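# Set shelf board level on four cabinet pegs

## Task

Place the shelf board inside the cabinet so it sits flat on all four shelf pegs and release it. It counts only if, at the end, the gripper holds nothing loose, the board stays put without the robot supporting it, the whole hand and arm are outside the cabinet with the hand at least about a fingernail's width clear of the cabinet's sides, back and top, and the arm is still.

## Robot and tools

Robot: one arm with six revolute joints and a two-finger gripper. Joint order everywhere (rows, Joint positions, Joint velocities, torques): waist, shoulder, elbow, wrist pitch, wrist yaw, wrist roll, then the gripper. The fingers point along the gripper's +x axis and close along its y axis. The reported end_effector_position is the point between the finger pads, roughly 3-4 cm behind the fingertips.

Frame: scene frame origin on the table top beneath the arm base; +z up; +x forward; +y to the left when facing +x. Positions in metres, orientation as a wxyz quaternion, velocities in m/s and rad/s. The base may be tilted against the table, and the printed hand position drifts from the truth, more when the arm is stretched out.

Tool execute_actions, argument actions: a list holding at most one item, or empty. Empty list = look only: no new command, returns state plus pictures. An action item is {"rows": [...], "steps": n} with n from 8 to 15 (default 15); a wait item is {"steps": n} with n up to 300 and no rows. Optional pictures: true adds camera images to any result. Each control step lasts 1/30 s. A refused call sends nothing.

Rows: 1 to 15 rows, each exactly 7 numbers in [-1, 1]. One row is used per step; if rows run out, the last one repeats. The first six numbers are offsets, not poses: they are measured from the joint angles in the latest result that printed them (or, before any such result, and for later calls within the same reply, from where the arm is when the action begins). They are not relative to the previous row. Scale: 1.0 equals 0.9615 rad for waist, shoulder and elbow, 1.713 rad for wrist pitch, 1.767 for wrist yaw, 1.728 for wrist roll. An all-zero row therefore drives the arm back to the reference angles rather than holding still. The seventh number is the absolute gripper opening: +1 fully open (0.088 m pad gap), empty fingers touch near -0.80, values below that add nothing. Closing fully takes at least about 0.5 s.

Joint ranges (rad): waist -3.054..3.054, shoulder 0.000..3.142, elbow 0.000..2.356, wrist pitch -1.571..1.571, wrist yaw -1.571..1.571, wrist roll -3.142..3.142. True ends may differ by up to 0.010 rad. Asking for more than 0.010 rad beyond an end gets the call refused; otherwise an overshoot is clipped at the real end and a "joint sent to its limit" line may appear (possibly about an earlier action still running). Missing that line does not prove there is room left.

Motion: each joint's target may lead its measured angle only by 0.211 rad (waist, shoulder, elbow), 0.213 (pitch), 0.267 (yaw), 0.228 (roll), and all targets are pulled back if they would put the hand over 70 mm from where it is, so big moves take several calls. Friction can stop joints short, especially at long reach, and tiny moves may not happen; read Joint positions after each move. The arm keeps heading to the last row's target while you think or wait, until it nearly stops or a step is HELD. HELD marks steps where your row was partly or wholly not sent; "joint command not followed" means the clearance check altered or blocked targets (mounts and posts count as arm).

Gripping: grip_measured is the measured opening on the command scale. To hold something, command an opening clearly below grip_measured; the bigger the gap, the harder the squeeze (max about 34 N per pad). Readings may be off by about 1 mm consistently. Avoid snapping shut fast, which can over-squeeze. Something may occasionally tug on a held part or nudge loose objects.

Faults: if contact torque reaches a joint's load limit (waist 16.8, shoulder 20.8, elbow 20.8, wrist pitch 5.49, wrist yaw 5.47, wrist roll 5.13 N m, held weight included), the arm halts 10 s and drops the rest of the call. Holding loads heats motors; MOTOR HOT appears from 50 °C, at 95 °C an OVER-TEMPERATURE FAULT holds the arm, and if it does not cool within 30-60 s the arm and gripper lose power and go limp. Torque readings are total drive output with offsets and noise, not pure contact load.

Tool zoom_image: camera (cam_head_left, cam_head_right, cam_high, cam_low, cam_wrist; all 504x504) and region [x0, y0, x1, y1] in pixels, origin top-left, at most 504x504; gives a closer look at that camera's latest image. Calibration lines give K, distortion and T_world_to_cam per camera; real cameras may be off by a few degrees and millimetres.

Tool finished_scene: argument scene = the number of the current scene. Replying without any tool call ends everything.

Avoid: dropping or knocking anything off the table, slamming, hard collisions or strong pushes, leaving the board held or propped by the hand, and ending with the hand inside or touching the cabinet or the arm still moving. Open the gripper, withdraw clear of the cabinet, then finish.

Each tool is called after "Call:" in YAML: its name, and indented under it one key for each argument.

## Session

Call:
execute_actions:
  actions: []

Scene clock: 0.00 s of 4500.00 s.
end_effector_position=(+0.1528, -0.3444, +0.1214) grip_measured=+0.819 end_effector_quat_wxyz=(-0.354, +0.673, -0.300, -0.576) end_effector_velocity=(-0.001, +0.002, +0.002) end_effector_angular_velocity=(-0.002, +0.008, +0.009)
Joint positions: [-1.159  1.943  1.582 -1.162 -0.135  2.906  0.079]
Joint velocities: [ 0.002 -0.007 -0.002 -0.007  0.007 -0.007 -0.   ]
Joint torques (N m, as the arm reports them, + toward a larger angle): no reading
Motor temperatures (°C, as the motors report them): [27 29 27 29 27 25]
Heat: hottest shoulder 29 °C (+0.0 °C/min).
camera_calibration (this result's frames):
cam_wrist: T_world_to_cam=[[0.839287, 0.536391, 0.0887839, 0.0573493], [0.467077, -0.794924, 0.387213, -0.359678], [0.278274, -0.283514, -0.917706, 0.0464021], [0, 0, 0, 1]] pos_world=[0.106953, -0.303523, 0.176764]

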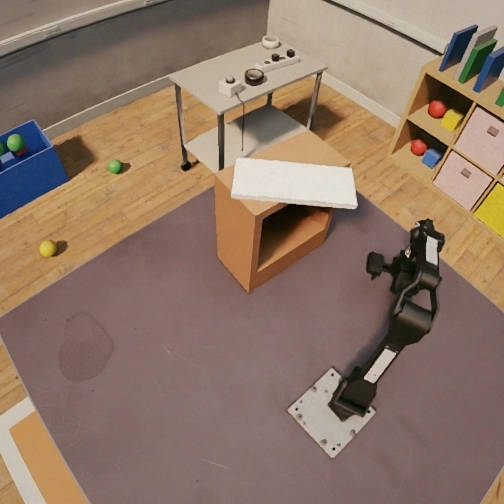

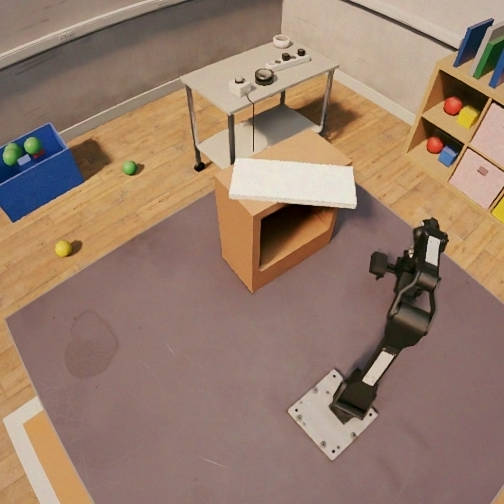

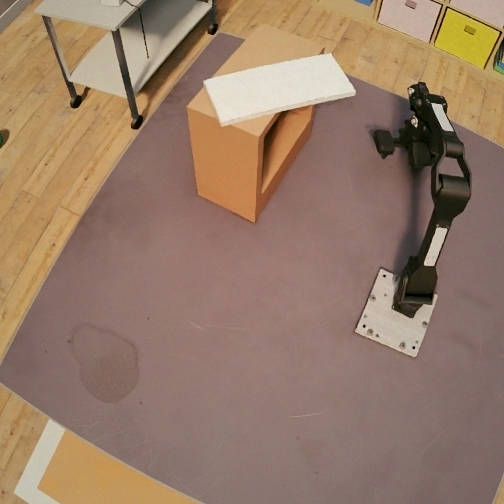

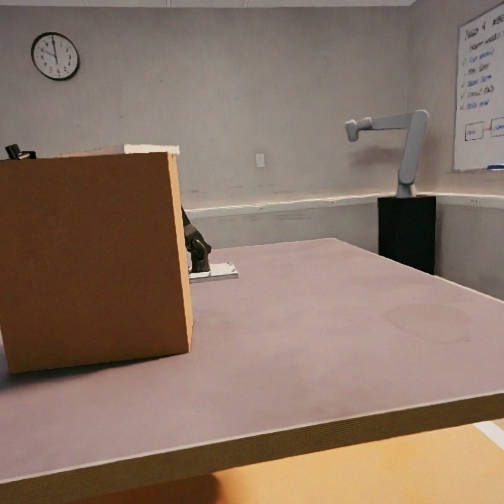

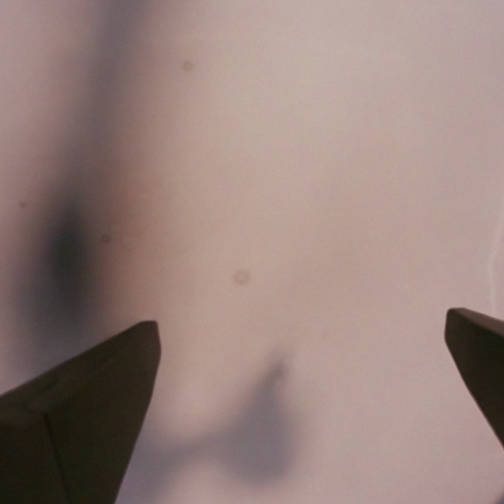

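Call:
zoom_image:
  camera: "cam_high"
  region: [180, 15, 370, 150]

Call:
zoom_image:
  camera: "cam_high"
  region: [180, 80, 340, 240]

Call:
zoom_image:
  camera: "cam_head_left"
  region: [200, 125, 370, 295]

Call:
zoom_image:
  camera: "cam_head_right"
  region: [200, 125, 370, 295]

Call:
zoom_image:
  camera: "cam_low"
  region: [0, 130, 250, 380]

Region (180, 15, 370, 150) of cam_high's 504x504 image, scaled by 2.653, with more detail than that image has; it fills the top 358 rows of this view, and the rest is white.

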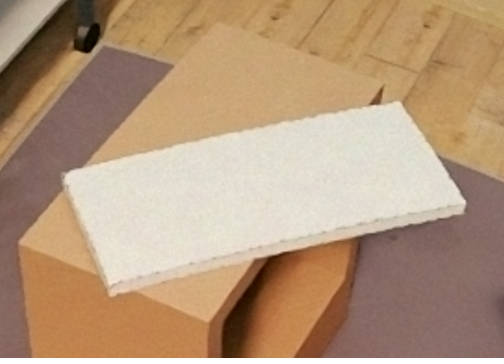

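Region (180, 80, 340, 240) of cam_high's 504x504 image, scaled by 3.150, with more detail than that image has.

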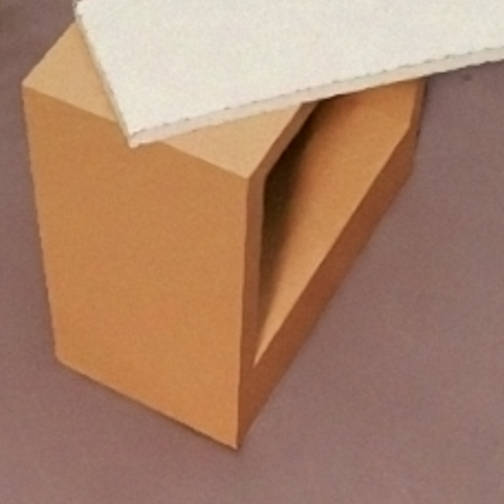

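Region (200, 125, 370, 295) of cam_head_left's 504x504 image, scaled by 2.965, with more detail than that image has.

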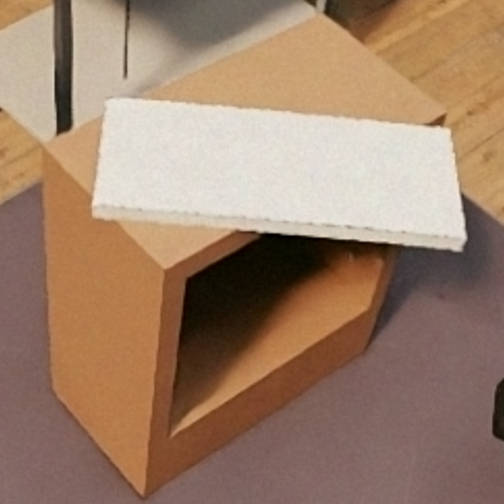

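Region (200, 125, 370, 295) of cam_head_right's 504x504 image, scaled by 2.965, with more detail than that image has.

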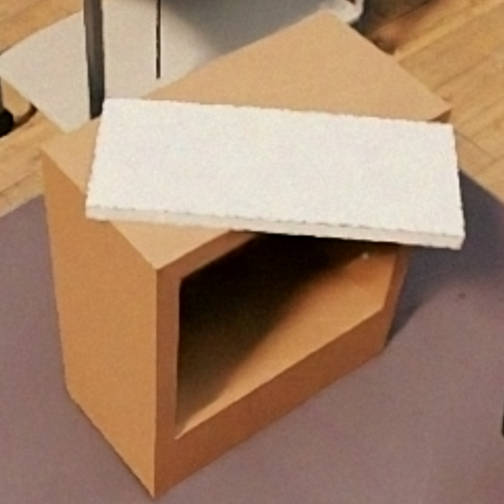

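Region (0, 130, 250, 380) of cam_low's 504x504 image, scaled by 2.016, with more detail than that image has.

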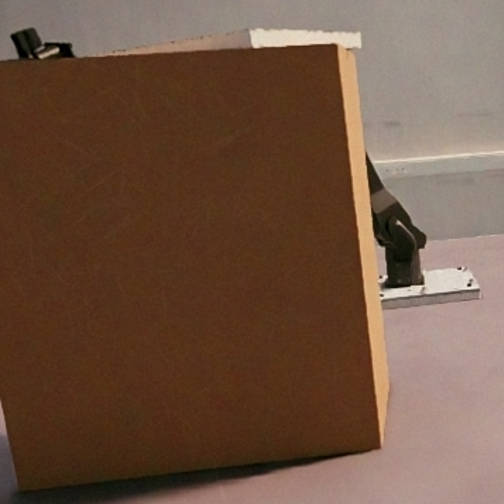

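Call:
zoom_image:
  camera: "cam_head_right"
  region: [240, 195, 300, 255]

Call:
zoom_image:
  camera: "cam_head_right"
  region: [240, 240, 300, 300]

Call:
zoom_image:
  camera: "cam_head_right"
  region: [300, 195, 360, 255]

Region (240, 195, 300, 255) of cam_head_right's 504x504 image, scaled by 8.400, with more detail than that image has.

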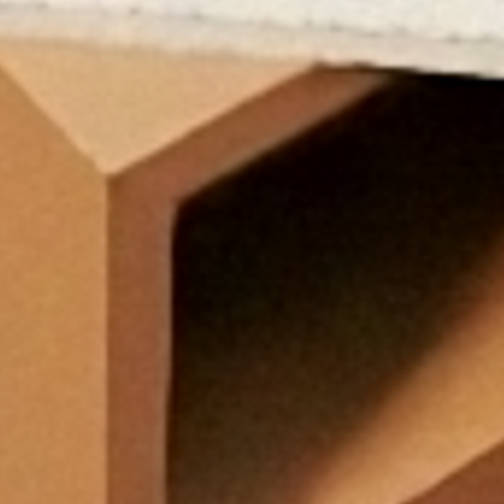

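Region (240, 240, 300, 300) of cam_head_right's 504x504 image, scaled by 8.400, with more detail than that image has.

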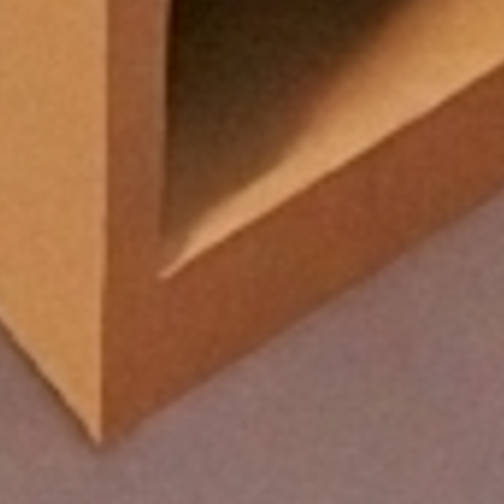

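Region (300, 195, 360, 255) of cam_head_right's 504x504 image, scaled by 8.400, with more detail than that image has.

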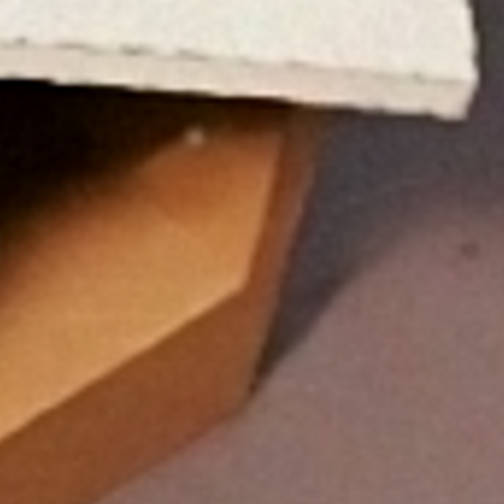

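Call:
execute_actions:
  actions:
    - {"rows": [[0,-0.0078,-0.0061,0,0,-0.0023,0.8],[0,-0.0223,-0.0177,0,0,-0.0079,0.77],[0.002,-0.0354,-0.0276,0,0,-0.0141,0.74],[0.0067,-0.0530,-0.0410,0,0,-0.0224,0.7],[0.0141,-0.0748,-0.0575,0,0.001,-0.0329,0.66],[0.0261,-0.1004,-0.0770,0,0.0030,-0.0453,0.62],[0.0424,-0.1294,-0.0990,0,0.0069,-0.0597,0.58],[0.0629,-0.1614,-0.1233,0,0.0132,-0.0757,0.54],[0.0871,-0.1962,-0.1497,0,0.0217,-0.0934,0.5],[0.1149,-0.2332,-0.1778,0,0.0323,-0.1125,0.46],[0.1459,-0.2721,-0.2074,0,0.0449,-0.1330,0.42],[0.1800,-0.3125,-0.2381,0.001,0.0592,-0.1548,0.38],[0.2169,-0.3541,-0.2696,0.0032,0.0752,-0.1777,0.35],[0.2563,-0.3964,-0.3018,0.0072,0.0926,-0.2015,0.32],[0.2979,-0.4391,-0.3342,0.0137,0.1114,-0.2263,0.3]], "steps": 15}

Call:
execute_actions:
  actions:
    - {"rows": [[0.1667,-0.1912,-0.1460,0.0195,0.0721,-0.1034,0.3],[0.2120,-0.2336,-0.1781,0.0306,0.0930,-0.1295,0.3],[0.2588,-0.2751,-0.2097,0.0439,0.1148,-0.1561,0.3],[0.3067,-0.3155,-0.2404,0.0590,0.1373,-0.1831,0.3],[0.3555,-0.3544,-0.2699,0.0761,0.1603,-0.2103,0.3],[0.4050,-0.3915,-0.2980,0.0948,0.1837,-0.2377,0.3],[0.4549,-0.4262,-0.3244,0.1151,0.2073,-0.2650,0.3],[0.5049,-0.4582,-0.3487,0.1368,0.2310,-0.2922,0.3],[0.5548,-0.4873,-0.3708,0.1598,0.2546,-0.3192,0.3],[0.6043,-0.5129,-0.3902,0.1840,0.2780,-0.3458,0.3],[0.6531,-0.5347,-0.4068,0.2091,0.3010,-0.3719,0.3],[0.7010,-0.5523,-0.4201,0.2352,0.3235,-0.3974,0.3],[0.7478,-0.5653,-0.4301,0.2620,0.3453,-0.4221,0.3],[0.7931,-0.5734,-0.4362,0.2894,0.3662,-0.4460,0.3],[0.8366,-0.5762,-0.4383,0.3173,0.3861,-0.4689,0.3]], "steps": 15}

Call:
execute_actions:
  actions:
    - {"rows": [[0.2053,-0.0617,-0.0476,0.1191,0.0949,-0.1094,0.3],[0.2447,-0.0617,-0.0476,0.1475,0.1123,-0.1300,0.3],[0.2816,-0.0617,-0.0476,0.1760,0.1283,-0.1491,0.3],[0.3157,-0.0617,-0.0476,0.2044,0.1426,-0.1668,0.3],[0.3467,-0.0617,-0.0476,0.2326,0.1552,-0.1828,0.3],[0.3745,-0.0617,-0.0476,0.2605,0.1658,-0.1971,0.3],[0.3987,-0.0617,-0.0476,0.2879,0.1743,-0.2096,0.3],[0.4192,-0.0617,-0.0476,0.3147,0.1806,-0.2201,0.3],[0.4355,-0.0617,-0.0476,0.3408,0.1845,-0.2284,0.3],[0.4475,-0.0617,-0.0476,0.3659,0.1858,-0.2345,0.3],[0.4549,-0.0617,-0.0476,0.3901,0.1858,-0.2383,0.3],[0.4574,-0.0617,-0.0476,0.4131,0.1858,-0.2396,0.3],[0.4574,-0.0617,-0.0476,0.4348,0.1858,-0.2396,0.3],[0.4574,-0.0617,-0.0476,0.4551,0.1858,-0.2396,0.3],[0.4574,-0.0617,-0.0476,0.4738,0.1858,-0.2396,0.3]], "steps": 15}

Scene clock: 21.13 s of 4500.00 s.
end_effector_position=(+0.1510, -0.3337, +0.1241) grip_measured=+0.688 end_effector_quat_wxyz=(-0.335, +0.681, -0.284, -0.586) end_effector_velocity=(+0.007, +0.133, +0.056) end_effector_angular_velocity=(-0.129, +0.046, +0.645)
Joint positions: [-1.152  1.904  1.54  -1.162 -0.132  2.857  0.073]
Joint velocities: [ 0.178 -0.505 -0.452 -0.022  0.066 -0.476 -0.047]
Joint torques (N m, as the arm reports them, + toward a larger angle): [  1.01 -11.75   5.86   0.4    0.02  -0.1 ]
Motor temperatures (°C, as the motors report them): [27 34 28 28 27 25]
Heat: hottest shoulder 34 °C (+14.2 °C/min).
Steps of this call (steps 1 to 90: nothing new was sent; then 17.90 s passed at rest; steps 91 to 97: the first 7 steps of this action). Readings (joint positions):
91: [-1.159 1.944 1.582 -1.162 -0.135 2.906]
92: [-1.159 1.944 1.582 -1.162 -0.135 2.905]
94: [-1.159 1.938 1.575 -1.162 -0.135 2.894]
97: the state above

Scene clock: 21.63 s of 4500.00 s.
end_effector_position=(+0.1877, -0.2170, +0.1802) grip_measured=+0.316 end_effector_quat_wxyz=(+0.138, +0.722, -0.116, -0.668) end_effector_velocity=(+0.109, +0.189, +0.118) end_effector_angular_velocity=(-1.643, +0.450, +2.254)
Joint positions: [-0.696  1.384  1.156 -1.043  0.215  2.335  0.054]
Joint velocities: [ 1.336 -1.126 -0.847  0.769  1.15  -1.37  -0.006]
Joint torques (N m, as the arm reports them, + toward a larger angle): [ 0.06 -6.07  5.88  1.19  0.25 -0.13]
Motor temperatures (°C, as the motors report them): [27 34 28 28 27 25]
Heat: hottest shoulder 34 °C (+13.9 °C/min).
Steps of this call (steps 1 to 8: the last 8 steps of your previous action; steps 9 to 15: the first 7 steps of this action, its rows measured from where the robot was after step 8). Readings (joint positions):
8: [-0.983 1.660 1.364 -1.155 -0.021 2.638]
9: [-0.948 1.620 1.335 -1.147 0.007 2.598]
10: [-0.909 1.580 1.305 -1.137 0.038 2.556]
12: [-0.827 1.500 1.244 -1.109 0.104 2.470]
15: the state above

Scene clock: 22.13 s of 4500.00 s.
end_effector_position=(+0.2896, -0.1326, +0.2837) grip_measured=+0.300 end_effector_quat_wxyz=(+0.640, +0.602, -0.125, -0.462) end_effector_velocity=(+0.175, +0.192, +0.254) end_effector_angular_velocity=(-1.034, -0.724, +0.690)
Joint positions: [-0.054  1.123  0.96  -0.423  0.754  1.715  0.054]
Joint velocities: [ 0.945 -0.071 -0.046  1.414  0.725 -0.901 -0.   ]
Joint torques (N m, as the arm reports them, + toward a larger angle): [ 0.04 -4.77  6.57  1.9   0.3  -0.13]
Motor temperatures (°C, as the motors report them): [27 34 28 28 27 25]
Heat: hottest shoulder 34 °C (+13.6 °C/min).
Steps of this call (steps 1 to 8: the last 8 steps of your previous action; steps 9 to 15: the first 7 steps of this action, its rows measured from where the robot was after step 8). Readings (joint positions):
8: [-0.330 1.164 0.990 -0.756 0.532 1.974]
9: [-0.286 1.152 0.980 -0.710 0.570 1.931]
10: [-0.242 1.143 0.974 -0.663 0.606 1.890]
12: [-0.160 1.131 0.966 -0.567 0.672 1.813]
15: the state above

Call:
execute_actions:
  actions:
    - {"rows": [[0.158,-0.012,-0.010,0.30,0.053,-0.082,0.3],[0.157,-0.012,-0.010,0.32,0.052,-0.081,0.3],[0.156,-0.012,-0.010,0.335,0.052,-0.080,0.3],[0.156,-0.012,-0.010,0.3493,0.052,-0.080,0.3]], "steps": 8}

Call:
execute_actions:
  actions:
    - {"steps": 18}
  pictures: true

Scene clock: 22.40 s of 4500.00 s.
end_effector_position=(+0.3186, -0.0985, +0.3432) grip_measured=+0.300 end_effector_quat_wxyz=(+0.676, +0.619, -0.206, -0.343) end_effector_velocity=(+0.040, +0.042, +0.191) end_effector_angular_velocity=(-0.115, -0.994, +0.071)
Joint positions: [ 0.087  1.115  0.956 -0.074  0.843  1.585  0.054]
Joint velocities: [ 0.164 -0.017 -0.002  1.121  0.125 -0.198  0.   ]
Joint torques (N m, as the arm reports them, + toward a larger angle): [ 0.25 -4.58  6.56  2.05  0.24 -0.2 ]
Motor temperatures (°C, as the motors report them): [27 34 28 28 27 25]
Heat: hottest shoulder 34 °C (+13.4 °C/min).
Kept back: the last 8 steps of this action.
Steps of this call (steps 1 to 8: the last 8 steps of your previous action). Readings (joint positions):
1: [-0.025 1.121 0.959 -0.377 0.775 1.688]
2: [0.002 1.119 0.958 -0.330 0.793 1.664]
4: [0.045 1.118 0.957 -0.239 0.819 1.625]
8: the state above

Scene clock: 23.00 s of 4500.00 s.
end_effector_position=(+0.3228, -0.0970, +0.3841) grip_measured=+0.300 end_effector_quat_wxyz=(+0.645, +0.658, -0.284, -0.265) end_effector_velocity=(+0.002, +0.003, +0.006) end_effector_angular_velocity=(-0.014, -0.021, +0.024)
Joint positions: [0.092 1.115 0.956 0.171 0.845 1.58  0.054]
Joint velocities: [ 0.002 -0.002 -0.002  0.037 -0.022 -0.022 -0.   ]
Joint torques (N m, as the arm reports them, + toward a larger angle): [ 0.32 -3.98  7.24  2.02  0.05 -0.15]
Motor temperatures (°C, as the motors report them): [27 33 28 28 27 25]
Heat: hottest shoulder 33 °C (+10.4 °C/min).
Kept back: nothing.
Steps of this call (steps 1 to 8: the last 8 steps of your previous action; steps 9 to 18: the robot went on to your last target). Readings (joint positions):
1: [0.091 1.115 0.956 -0.037 0.845 1.583]
2: [0.091 1.115 0.956 -0.000 0.845 1.582]
4: [0.091 1.115 0.956 0.066 0.845 1.582]
8: [0.091 1.115 0.956 0.136 0.845 1.581]
18: the state above
camera_calibration (this result's frames):
cam_wrist: T_world_to_cam=[[0.0912097, 0.00143779, -0.995831, 0.364869], [0.459555, 0.88709, 0.0433721, -0.0464807], [0.883454, -0.461595, 0.0802505, -0.285621], [0, 0, 0, 1]] pos_world=[0.240414, -0.0911332, 0.388285]

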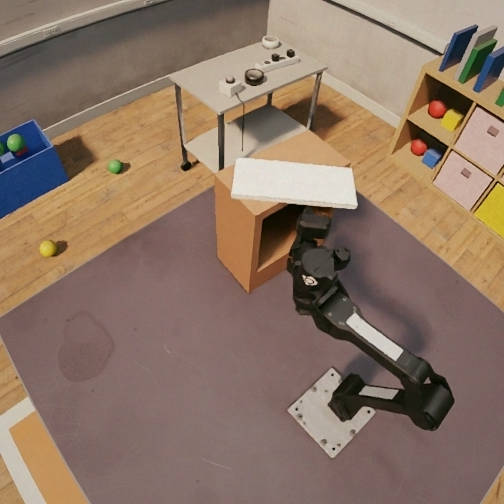

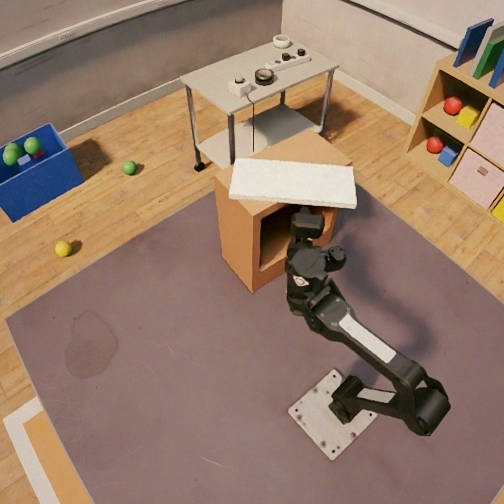

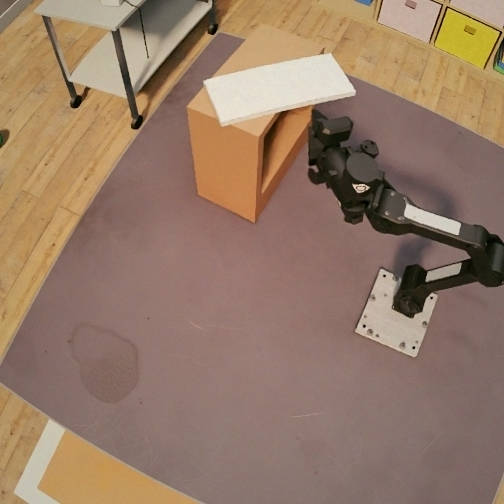

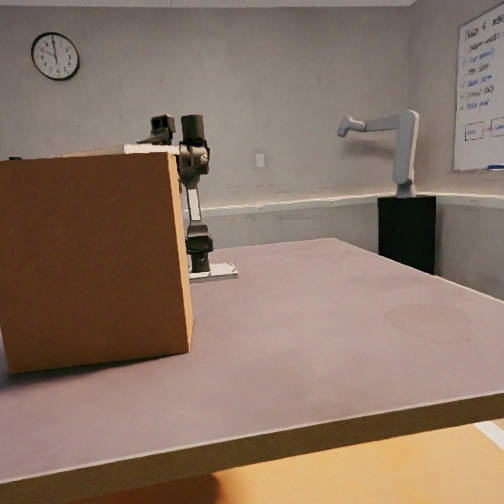

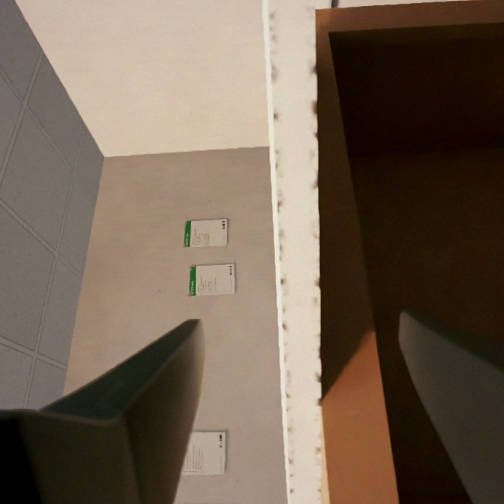

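Call:
zoom_image:
  camera: "cam_wrist"
  region: [230, 0, 398, 168]

Call:
zoom_image:
  camera: "cam_wrist"
  region: [230, 336, 398, 504]

Call:
zoom_image:
  camera: "cam_wrist"
  region: [230, 168, 398, 336]

Region (230, 0, 398, 168) of cam_wrist's 504x504 image, scaled by 3.000, with more detail than that image has.

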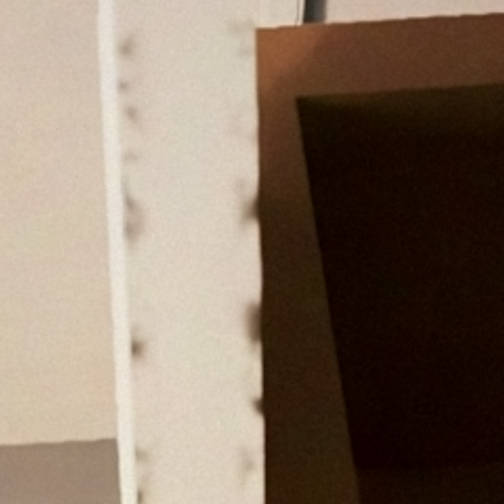

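Region (230, 336, 398, 504) of cam_wrist's 504x504 image, scaled by 3.000, with more detail than that image has.

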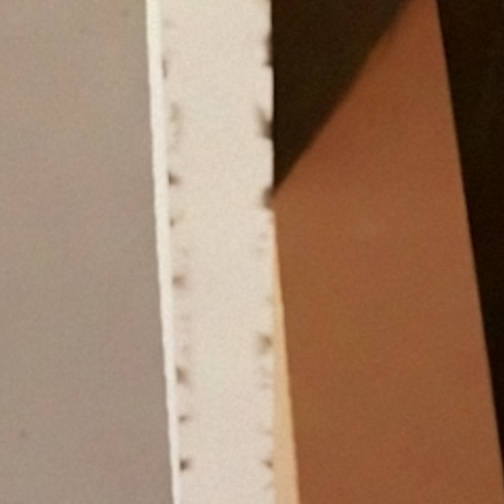

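Region (230, 168, 398, 336) of cam_wrist's 504x504 image, scaled by 3.000, with more detail than that image has.

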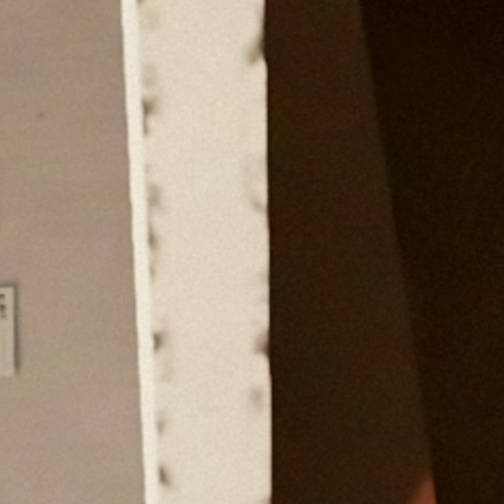

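Call:
execute_actions:
  actions:
    - {"rows": [[-0.0074,0.0103,0.0100,0.0024,-0.0035,-0.0025,0.28],[-0.0166,0.0229,0.0180,0.0042,-0.0085,-0.0029,0.26],[-0.0306,0.0360,0.0257,0.0069,-0.0161,-0.0036,0.24],[-0.0481,0.0531,0.0360,0.0103,-0.0256,-0.0044,0.22],[-0.0680,0.0733,0.0486,0.0141,-0.0364,-0.0055,0.2],[-0.0892,0.0959,0.0631,0.0180,-0.0480,-0.0066,0.18],[-0.1107,0.1201,0.0793,0.0220,-0.0597,-0.0078,0.16],[-0.1316,0.1450,0.0965,0.0257,-0.0710,-0.0090,0.14],[-0.1511,0.1697,0.1142,0.0292,-0.0817,-0.0102,0.12],[-0.1687,0.1933,0.1317,0.0322,-0.0912,-0.0113,0.1],[-0.1839,0.2149,0.1480,0.0347,-0.0995,-0.0123,0.08],[-0.1962,0.2335,0.1624,0.0367,-0.1062,-0.0132,0.06],[-0.2055,0.2480,0.1739,0.0382,-0.1112,-0.0139,0.04],[-0.2113,0.2574,0.1814,0.0391,-0.1144,-0.0143,0.02],[-0.2133,0.2607,0.1841,0.0394,-0.1155,-0.0145,0.0]], "steps": 15}

Call:
execute_actions:
  actions:
    - {"steps": 21}
  pictures: true

Scene clock: 30.53 s of 4500.00 s.
end_effector_position=(+0.3353, -0.1080, +0.3847) grip_measured=+0.218 end_effector_quat_wxyz=(+0.647, +0.657, -0.282, -0.265) end_effector_velocity=(+0.123, -0.112, +0.002) end_effector_angular_velocity=(-0.041, +0.068, -0.011)
Joint positions: [0.042 1.163 0.984 0.19  0.792 1.575 0.05 ]
Joint velocities: [-0.471  0.501  0.315  0.154 -0.462 -0.051 -0.025]
Joint torques (N m, as the arm reports them, + toward a larger angle): [-0.62 -2.39  9.2   2.05 -0.12 -0.17]
Motor temperatures (°C, as the motors report them): [27 33 29 29 27 25]
Heat: hottest shoulder 33 °C (+7.9 °C/min).
Steps of this call (steps 1 to 15: the robot went on to your last target; steps 16 to 90: nothing new was sent; then 4.30 s passed at rest; steps 91 to 97: the first 7 steps of this action). Readings (joint positions):
91: [0.092 1.115 0.955 0.173 0.845 1.580]
92: [0.091 1.116 0.956 0.174 0.843 1.580]
94: [0.080 1.124 0.960 0.178 0.830 1.579]
97: the state above

Scene clock: 31.23 s of 4500.00 s.
end_effector_position=(+0.3798, -0.1510, +0.3851) grip_measured=+0.002 end_effector_quat_wxyz=(+0.653, +0.650, -0.278, -0.272) end_effector_velocity=(+0.003, -0.003, -0.008) end_effector_angular_velocity=(-0.021, +0.058, -0.000)
Joint positions: [-0.109  1.354  1.119  0.236  0.645  1.559  0.039]
Joint velocities: [-0.007  0.012  0.002 -0.022 -0.007 -0.037 -0.001]
Joint torques (N m, as the arm reports them, + toward a larger angle): [-0.38 -4.31  9.35  2.14 -0.07 -0.15]
Motor temperatures (°C, as the motors report them): [27 33 29 29 27 25]
Heat: hottest shoulder 33 °C (+7.7 °C/min).
Kept back: nothing.
Steps of this call (steps 1 to 8: the last 8 steps of your previous action; steps 9 to 21: the robot went on to your last target). Readings (joint positions):
1: [0.025 1.182 0.996 0.196 0.776 1.574]
2: [0.008 1.202 1.009 0.201 0.759 1.572]
4: [-0.026 1.244 1.037 0.211 0.726 1.568]
8: [-0.080 1.316 1.088 0.226 0.675 1.563]
21: the state above
camera_calibration (this result's frames):
cam_wrist: T_world_to_cam=[[0.066068, -0.0142259, -0.997714, 0.368623], [0.461275, 0.887077, 0.017897, -0.0157153], [0.884794, -0.461403, 0.0651694, -0.355667], [0, 0, 0, 1]] pos_world=[0.297587, -0.144921, 0.39124]

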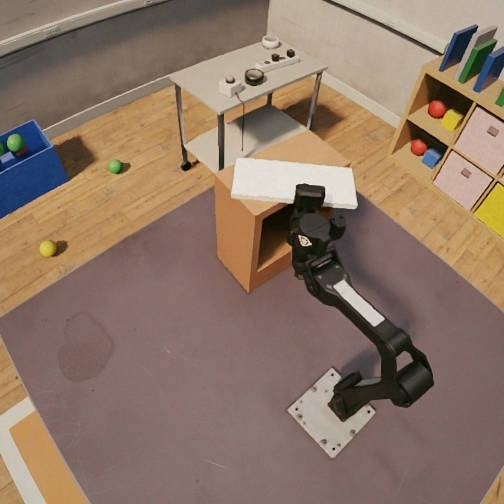

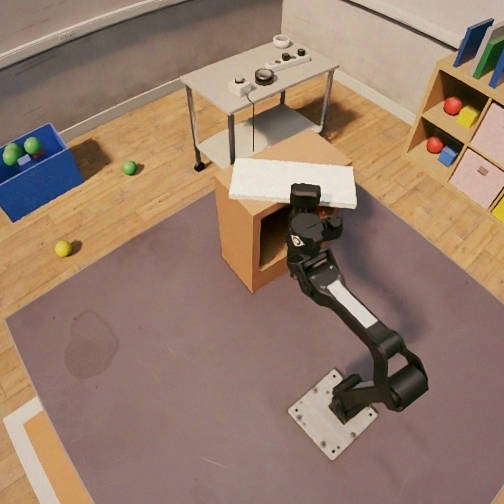

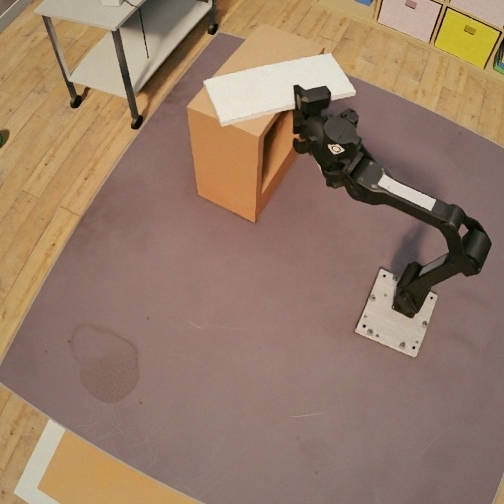

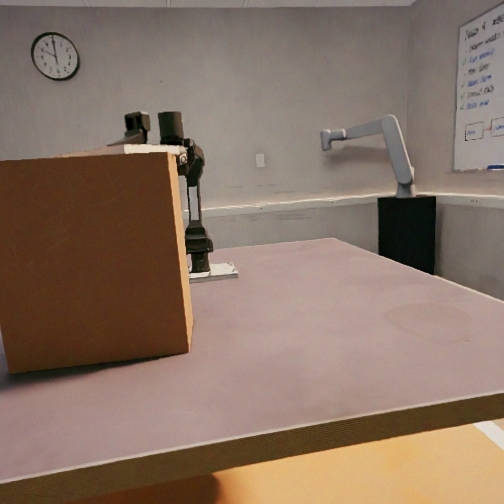

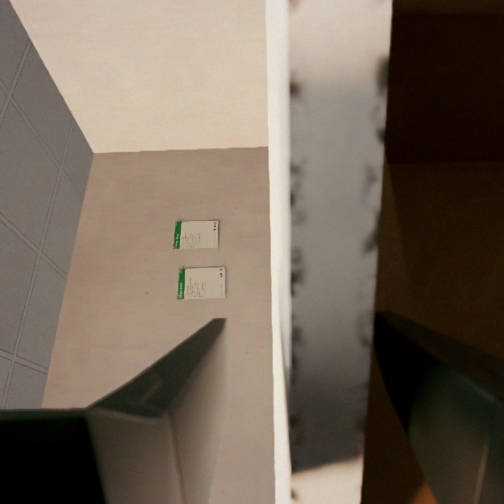

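Call:
execute_actions:
  actions: []

Scene clock: 33.13 s of 4500.00 s.
end_effector_position=(+0.3803, -0.1512, +0.3846) grip_measured=+0.000 end_effector_quat_wxyz=(+0.654, +0.649, -0.278, -0.272) end_effector_velocity=(-0.003, -0.003, -0.002) end_effector_angular_velocity=(+0.007, +0.002, -0.024)
Joint positions: [-0.11   1.356  1.12   0.236  0.644  1.559  0.039]
Joint velocities: [-0.002 -0.002 -0.002 -0.007  0.022  0.007 -0.   ]
Joint torques (N m, as the arm reports them, + toward a larger angle): [-0.36 -4.31  9.45  2.16 -0.02 -0.15]
Motor temperatures (°C, as the motors report them): [27 33 29 30 27 25]
Heat: hottest shoulder 33 °C (+7.2 °C/min).
Kept back: nothing.
Steps of this call (steps 1 to 15: the robot went on to your last target; steps 16 to 57: nothing new was sent). Readings (joint positions):
1: [-0.109 1.354 1.119 0.236 0.645 1.559]
2: [-0.109 1.354 1.119 0.236 0.645 1.559]
4: [-0.109 1.355 1.119 0.236 0.644 1.559]
8: [-0.109 1.356 1.119 0.236 0.644 1.559]
57: the state above
The arm was judged still, so your last target was given up. Only a new action makes it travel on or press farther. Fingers that are still opening or closing keep moving.
camera_calibration (this result's frames):
cam_wrist: T_world_to_cam=[[0.0646723, -0.0142978, -0.997804, 0.368657], [0.460963, 0.887254, 0.0171634, -0.0152897], [0.88506, -0.46106, 0.0639715, -0.355784], [0, 0, 0, 1]] pos_world=[0.298096, -0.145201, 0.39087]

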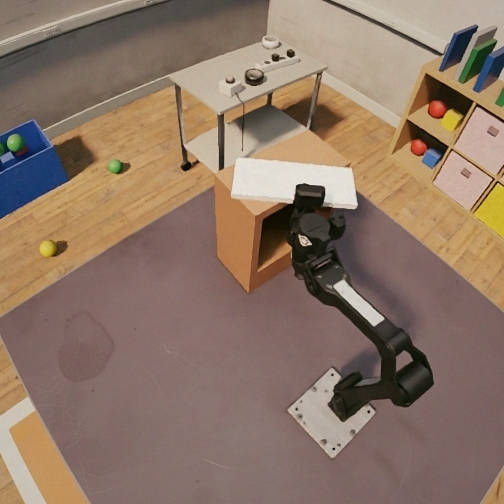

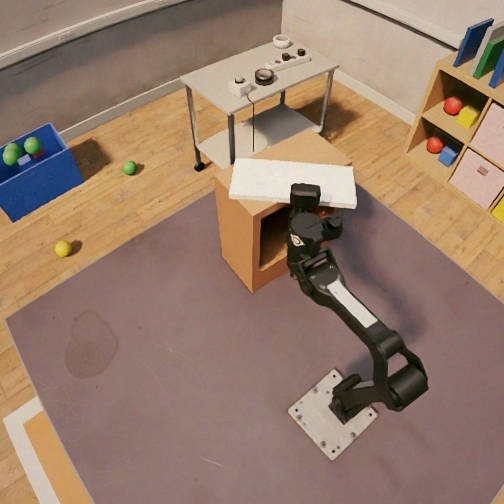

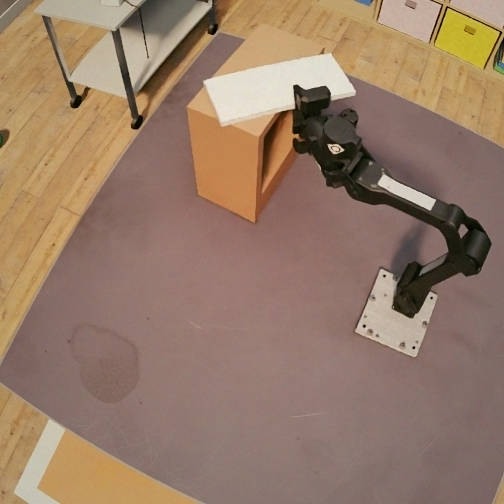

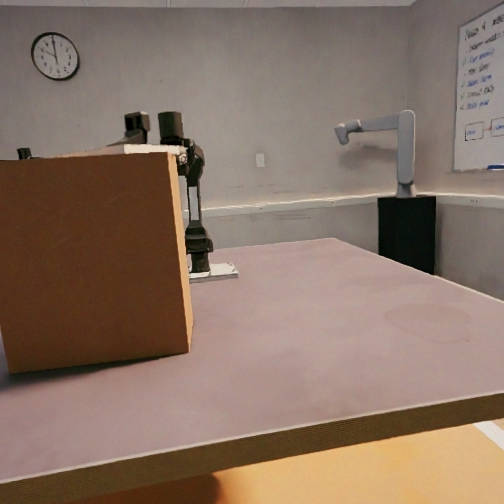

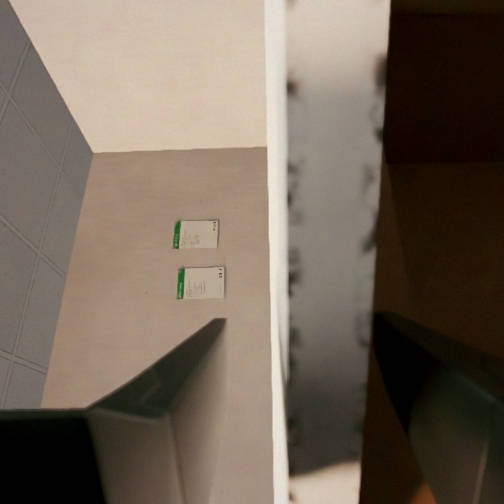

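Call:
execute_actions:
  actions:
    - {"rows": [[0,0,-0.006,0.003,0,-0.002,-0.03],[0,0,-0.011,0.007,0,-0.004,-0.07],[0,0,-0.016,0.012,0,-0.005,-0.12],[0,0,-0.021,0.017,0,-0.007,-0.17],[0,0,-0.026,0.021,0,-0.008,-0.22],[0,0,-0.030,0.025,0,-0.009,-0.27],[0,0,-0.032,0.027,0,-0.009,-0.32],[0,0,-0.032,0.027,0,-0.009,-0.37],[0,0,-0.032,0.027,0,-0.009,-0.41],[0,0,-0.032,0.027,0,-0.009,-0.45],[0,0,-0.032,0.027,0,-0.009,-0.49],[0,0,-0.032,0.027,0,-0.009,-0.53],[0,0,-0.032,0.027,0,-0.009,-0.58],[0,0,-0.032,0.027,0,-0.009,-0.66],[0,0,-0.032,0.027,0,-0.009,-0.75]], "steps": 15}

Call:
execute_actions:
  actions:
    - {"rows": [[0,0,0,0,0,0,-0.8],[0,0,0,0,0,0,-0.85],[0,0,0,0,0,0,-0.9]], "steps": 12}
  pictures: true

Scene clock: 35.30 s of 4500.00 s.
end_effector_position=(+0.3804, -0.1513, +0.3869) grip_measured=-0.181 end_effector_quat_wxyz=(+0.654, +0.649, -0.284, -0.266) end_effector_velocity=(-0.000, -0.000, -0.013) end_effector_angular_velocity=(-0.044, -0.014, +0.003)
Joint positions: [-0.11   1.356  1.113  0.264  0.644  1.551  0.03 ]
Joint velocities: [-0.002 -0.002 -0.09   0.139 -0.007 -0.051 -0.061]
Joint torques (N m, as the arm reports them, + toward a larger angle): [-0.05 -5.49  6.47  2.03  0.03 -0.12]
Motor temperatures (°C, as the motors report them): [27 32 30 30 27 25]
Heat: hottest shoulder 32 °C (+5.1 °C/min).
Steps of this call (steps 1 to 58: nothing new was sent; steps 59 to 65: the first 7 steps of this action). Readings (joint positions):
59: [-0.110 1.356 1.120 0.237 0.644 1.559]
60: [-0.110 1.356 1.120 0.238 0.644 1.558]
62: [-0.110 1.356 1.120 0.247 0.644 1.555]
65: the state above

Scene clock: 35.70 s of 4500.00 s.
end_effector_position=(+0.3804, -0.1512, +0.3836) grip_measured=-0.509 end_effector_quat_wxyz=(+0.653, +0.649, -0.285, -0.265) end_effector_velocity=(-0.001, +0.000, +0.000) end_effector_angular_velocity=(+0.005, -0.003, +0.005)
Joint positions: [-0.11   1.356  1.099  0.28   0.644  1.553  0.014]
Joint velocities: [-0.002 -0.007 -0.002 -0.007 -0.007  0.007 -0.   ]
Joint torques (N m, as the arm reports them, + toward a larger angle): [ 0.03 -5.5   7.89  1.97  0.03 -0.24]
Motor temperatures (°C, as the motors report them): [27 32 30 30 27 25]
Heat: hottest shoulder 32 °C (+5.0 °C/min).
Steps of this call (steps 1 to 8: the last 8 steps of your previous action; steps 9 to 12: the first 4 steps of this action, its rows measured from where the robot was after step 8). Readings (joint positions):
8: [-0.110 1.356 1.099 0.279 0.644 1.551]
9: [-0.110 1.356 1.099 0.280 0.644 1.553]
10: [-0.110 1.356 1.099 0.280 0.644 1.553]
12: the state above
camera_calibration (this result's frames):
cam_wrist: T_world_to_cam=[[0.0827606, -0.0217366, -0.996332, 0.35905], [0.460771, 0.887317, 0.0189158, -0.0158734], [0.883652, -0.460647, 0.0834505, -0.36262], [0, 0, 0, 1]] pos_world=[0.298029, -0.14515, 0.388294]

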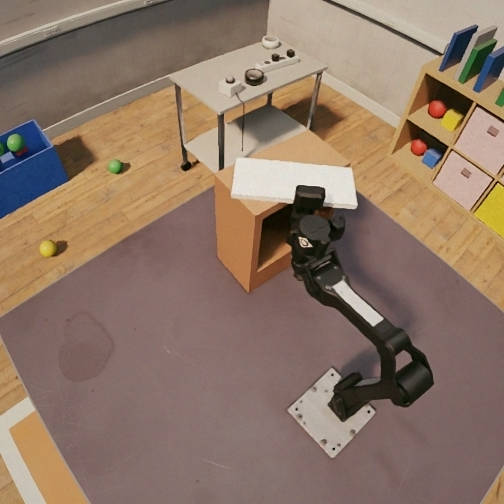

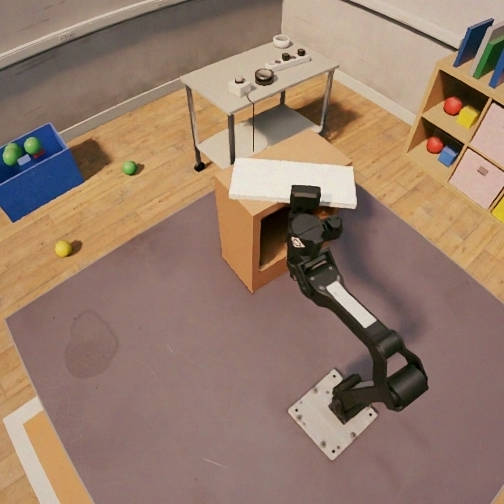

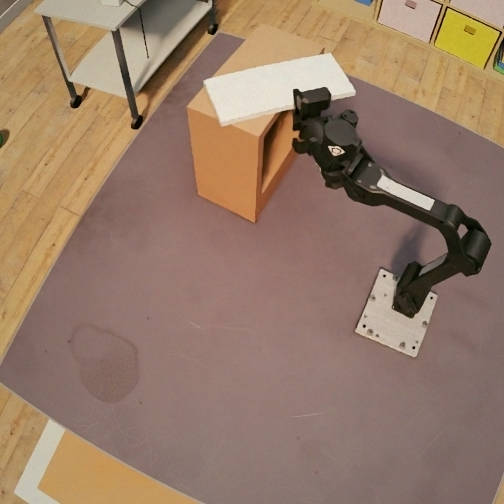

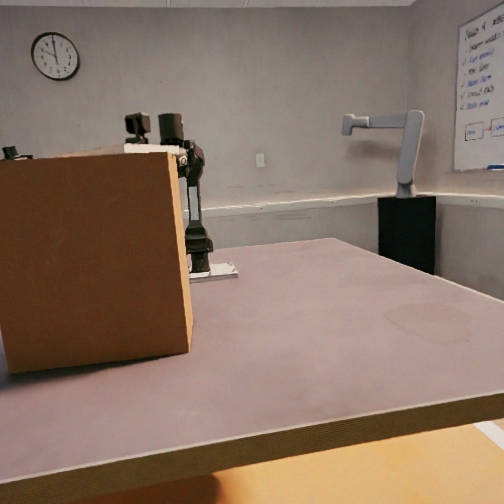

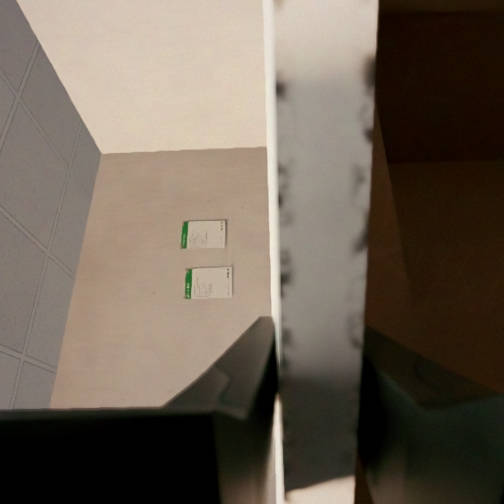

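Call:
zoom_image:
  camera: "cam_high"
  region: [190, 20, 370, 150]

Call:
zoom_image:
  camera: "cam_head_left"
  region: [210, 130, 380, 250]

Region (190, 20, 370, 150) of cam_high's 504x504 image, scaled by 2.800, with more detail than that image has.

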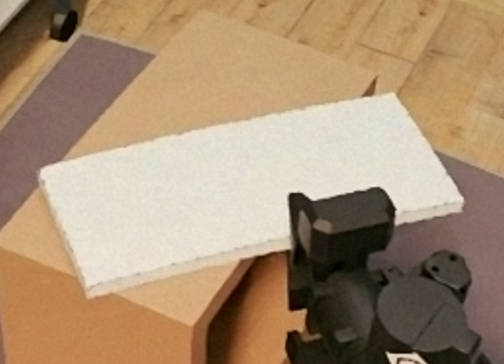

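Region (210, 130, 380, 250) of cam_head_left's 504x504 image, scaled by 2.965, with more detail than that image has; it fills the top 356 rows of this view, and the rest is white.

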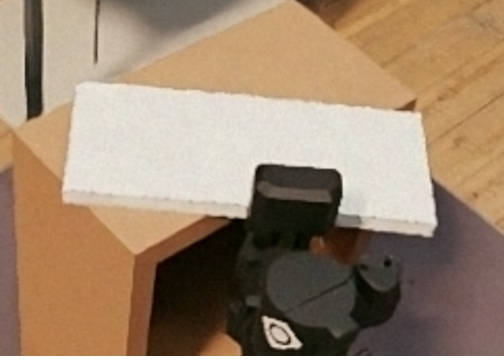

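Call:
zoom_image:
  camera: "cam_high"
  region: [275, 70, 335, 130]

Region (275, 70, 335, 130) of cam_high's 504x504 image, scaled by 8.400, with more detail than that image has.

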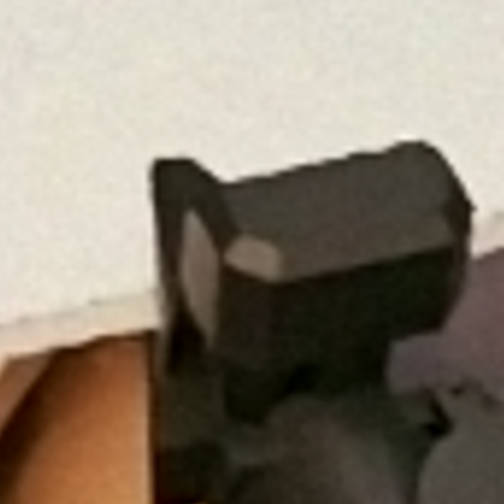

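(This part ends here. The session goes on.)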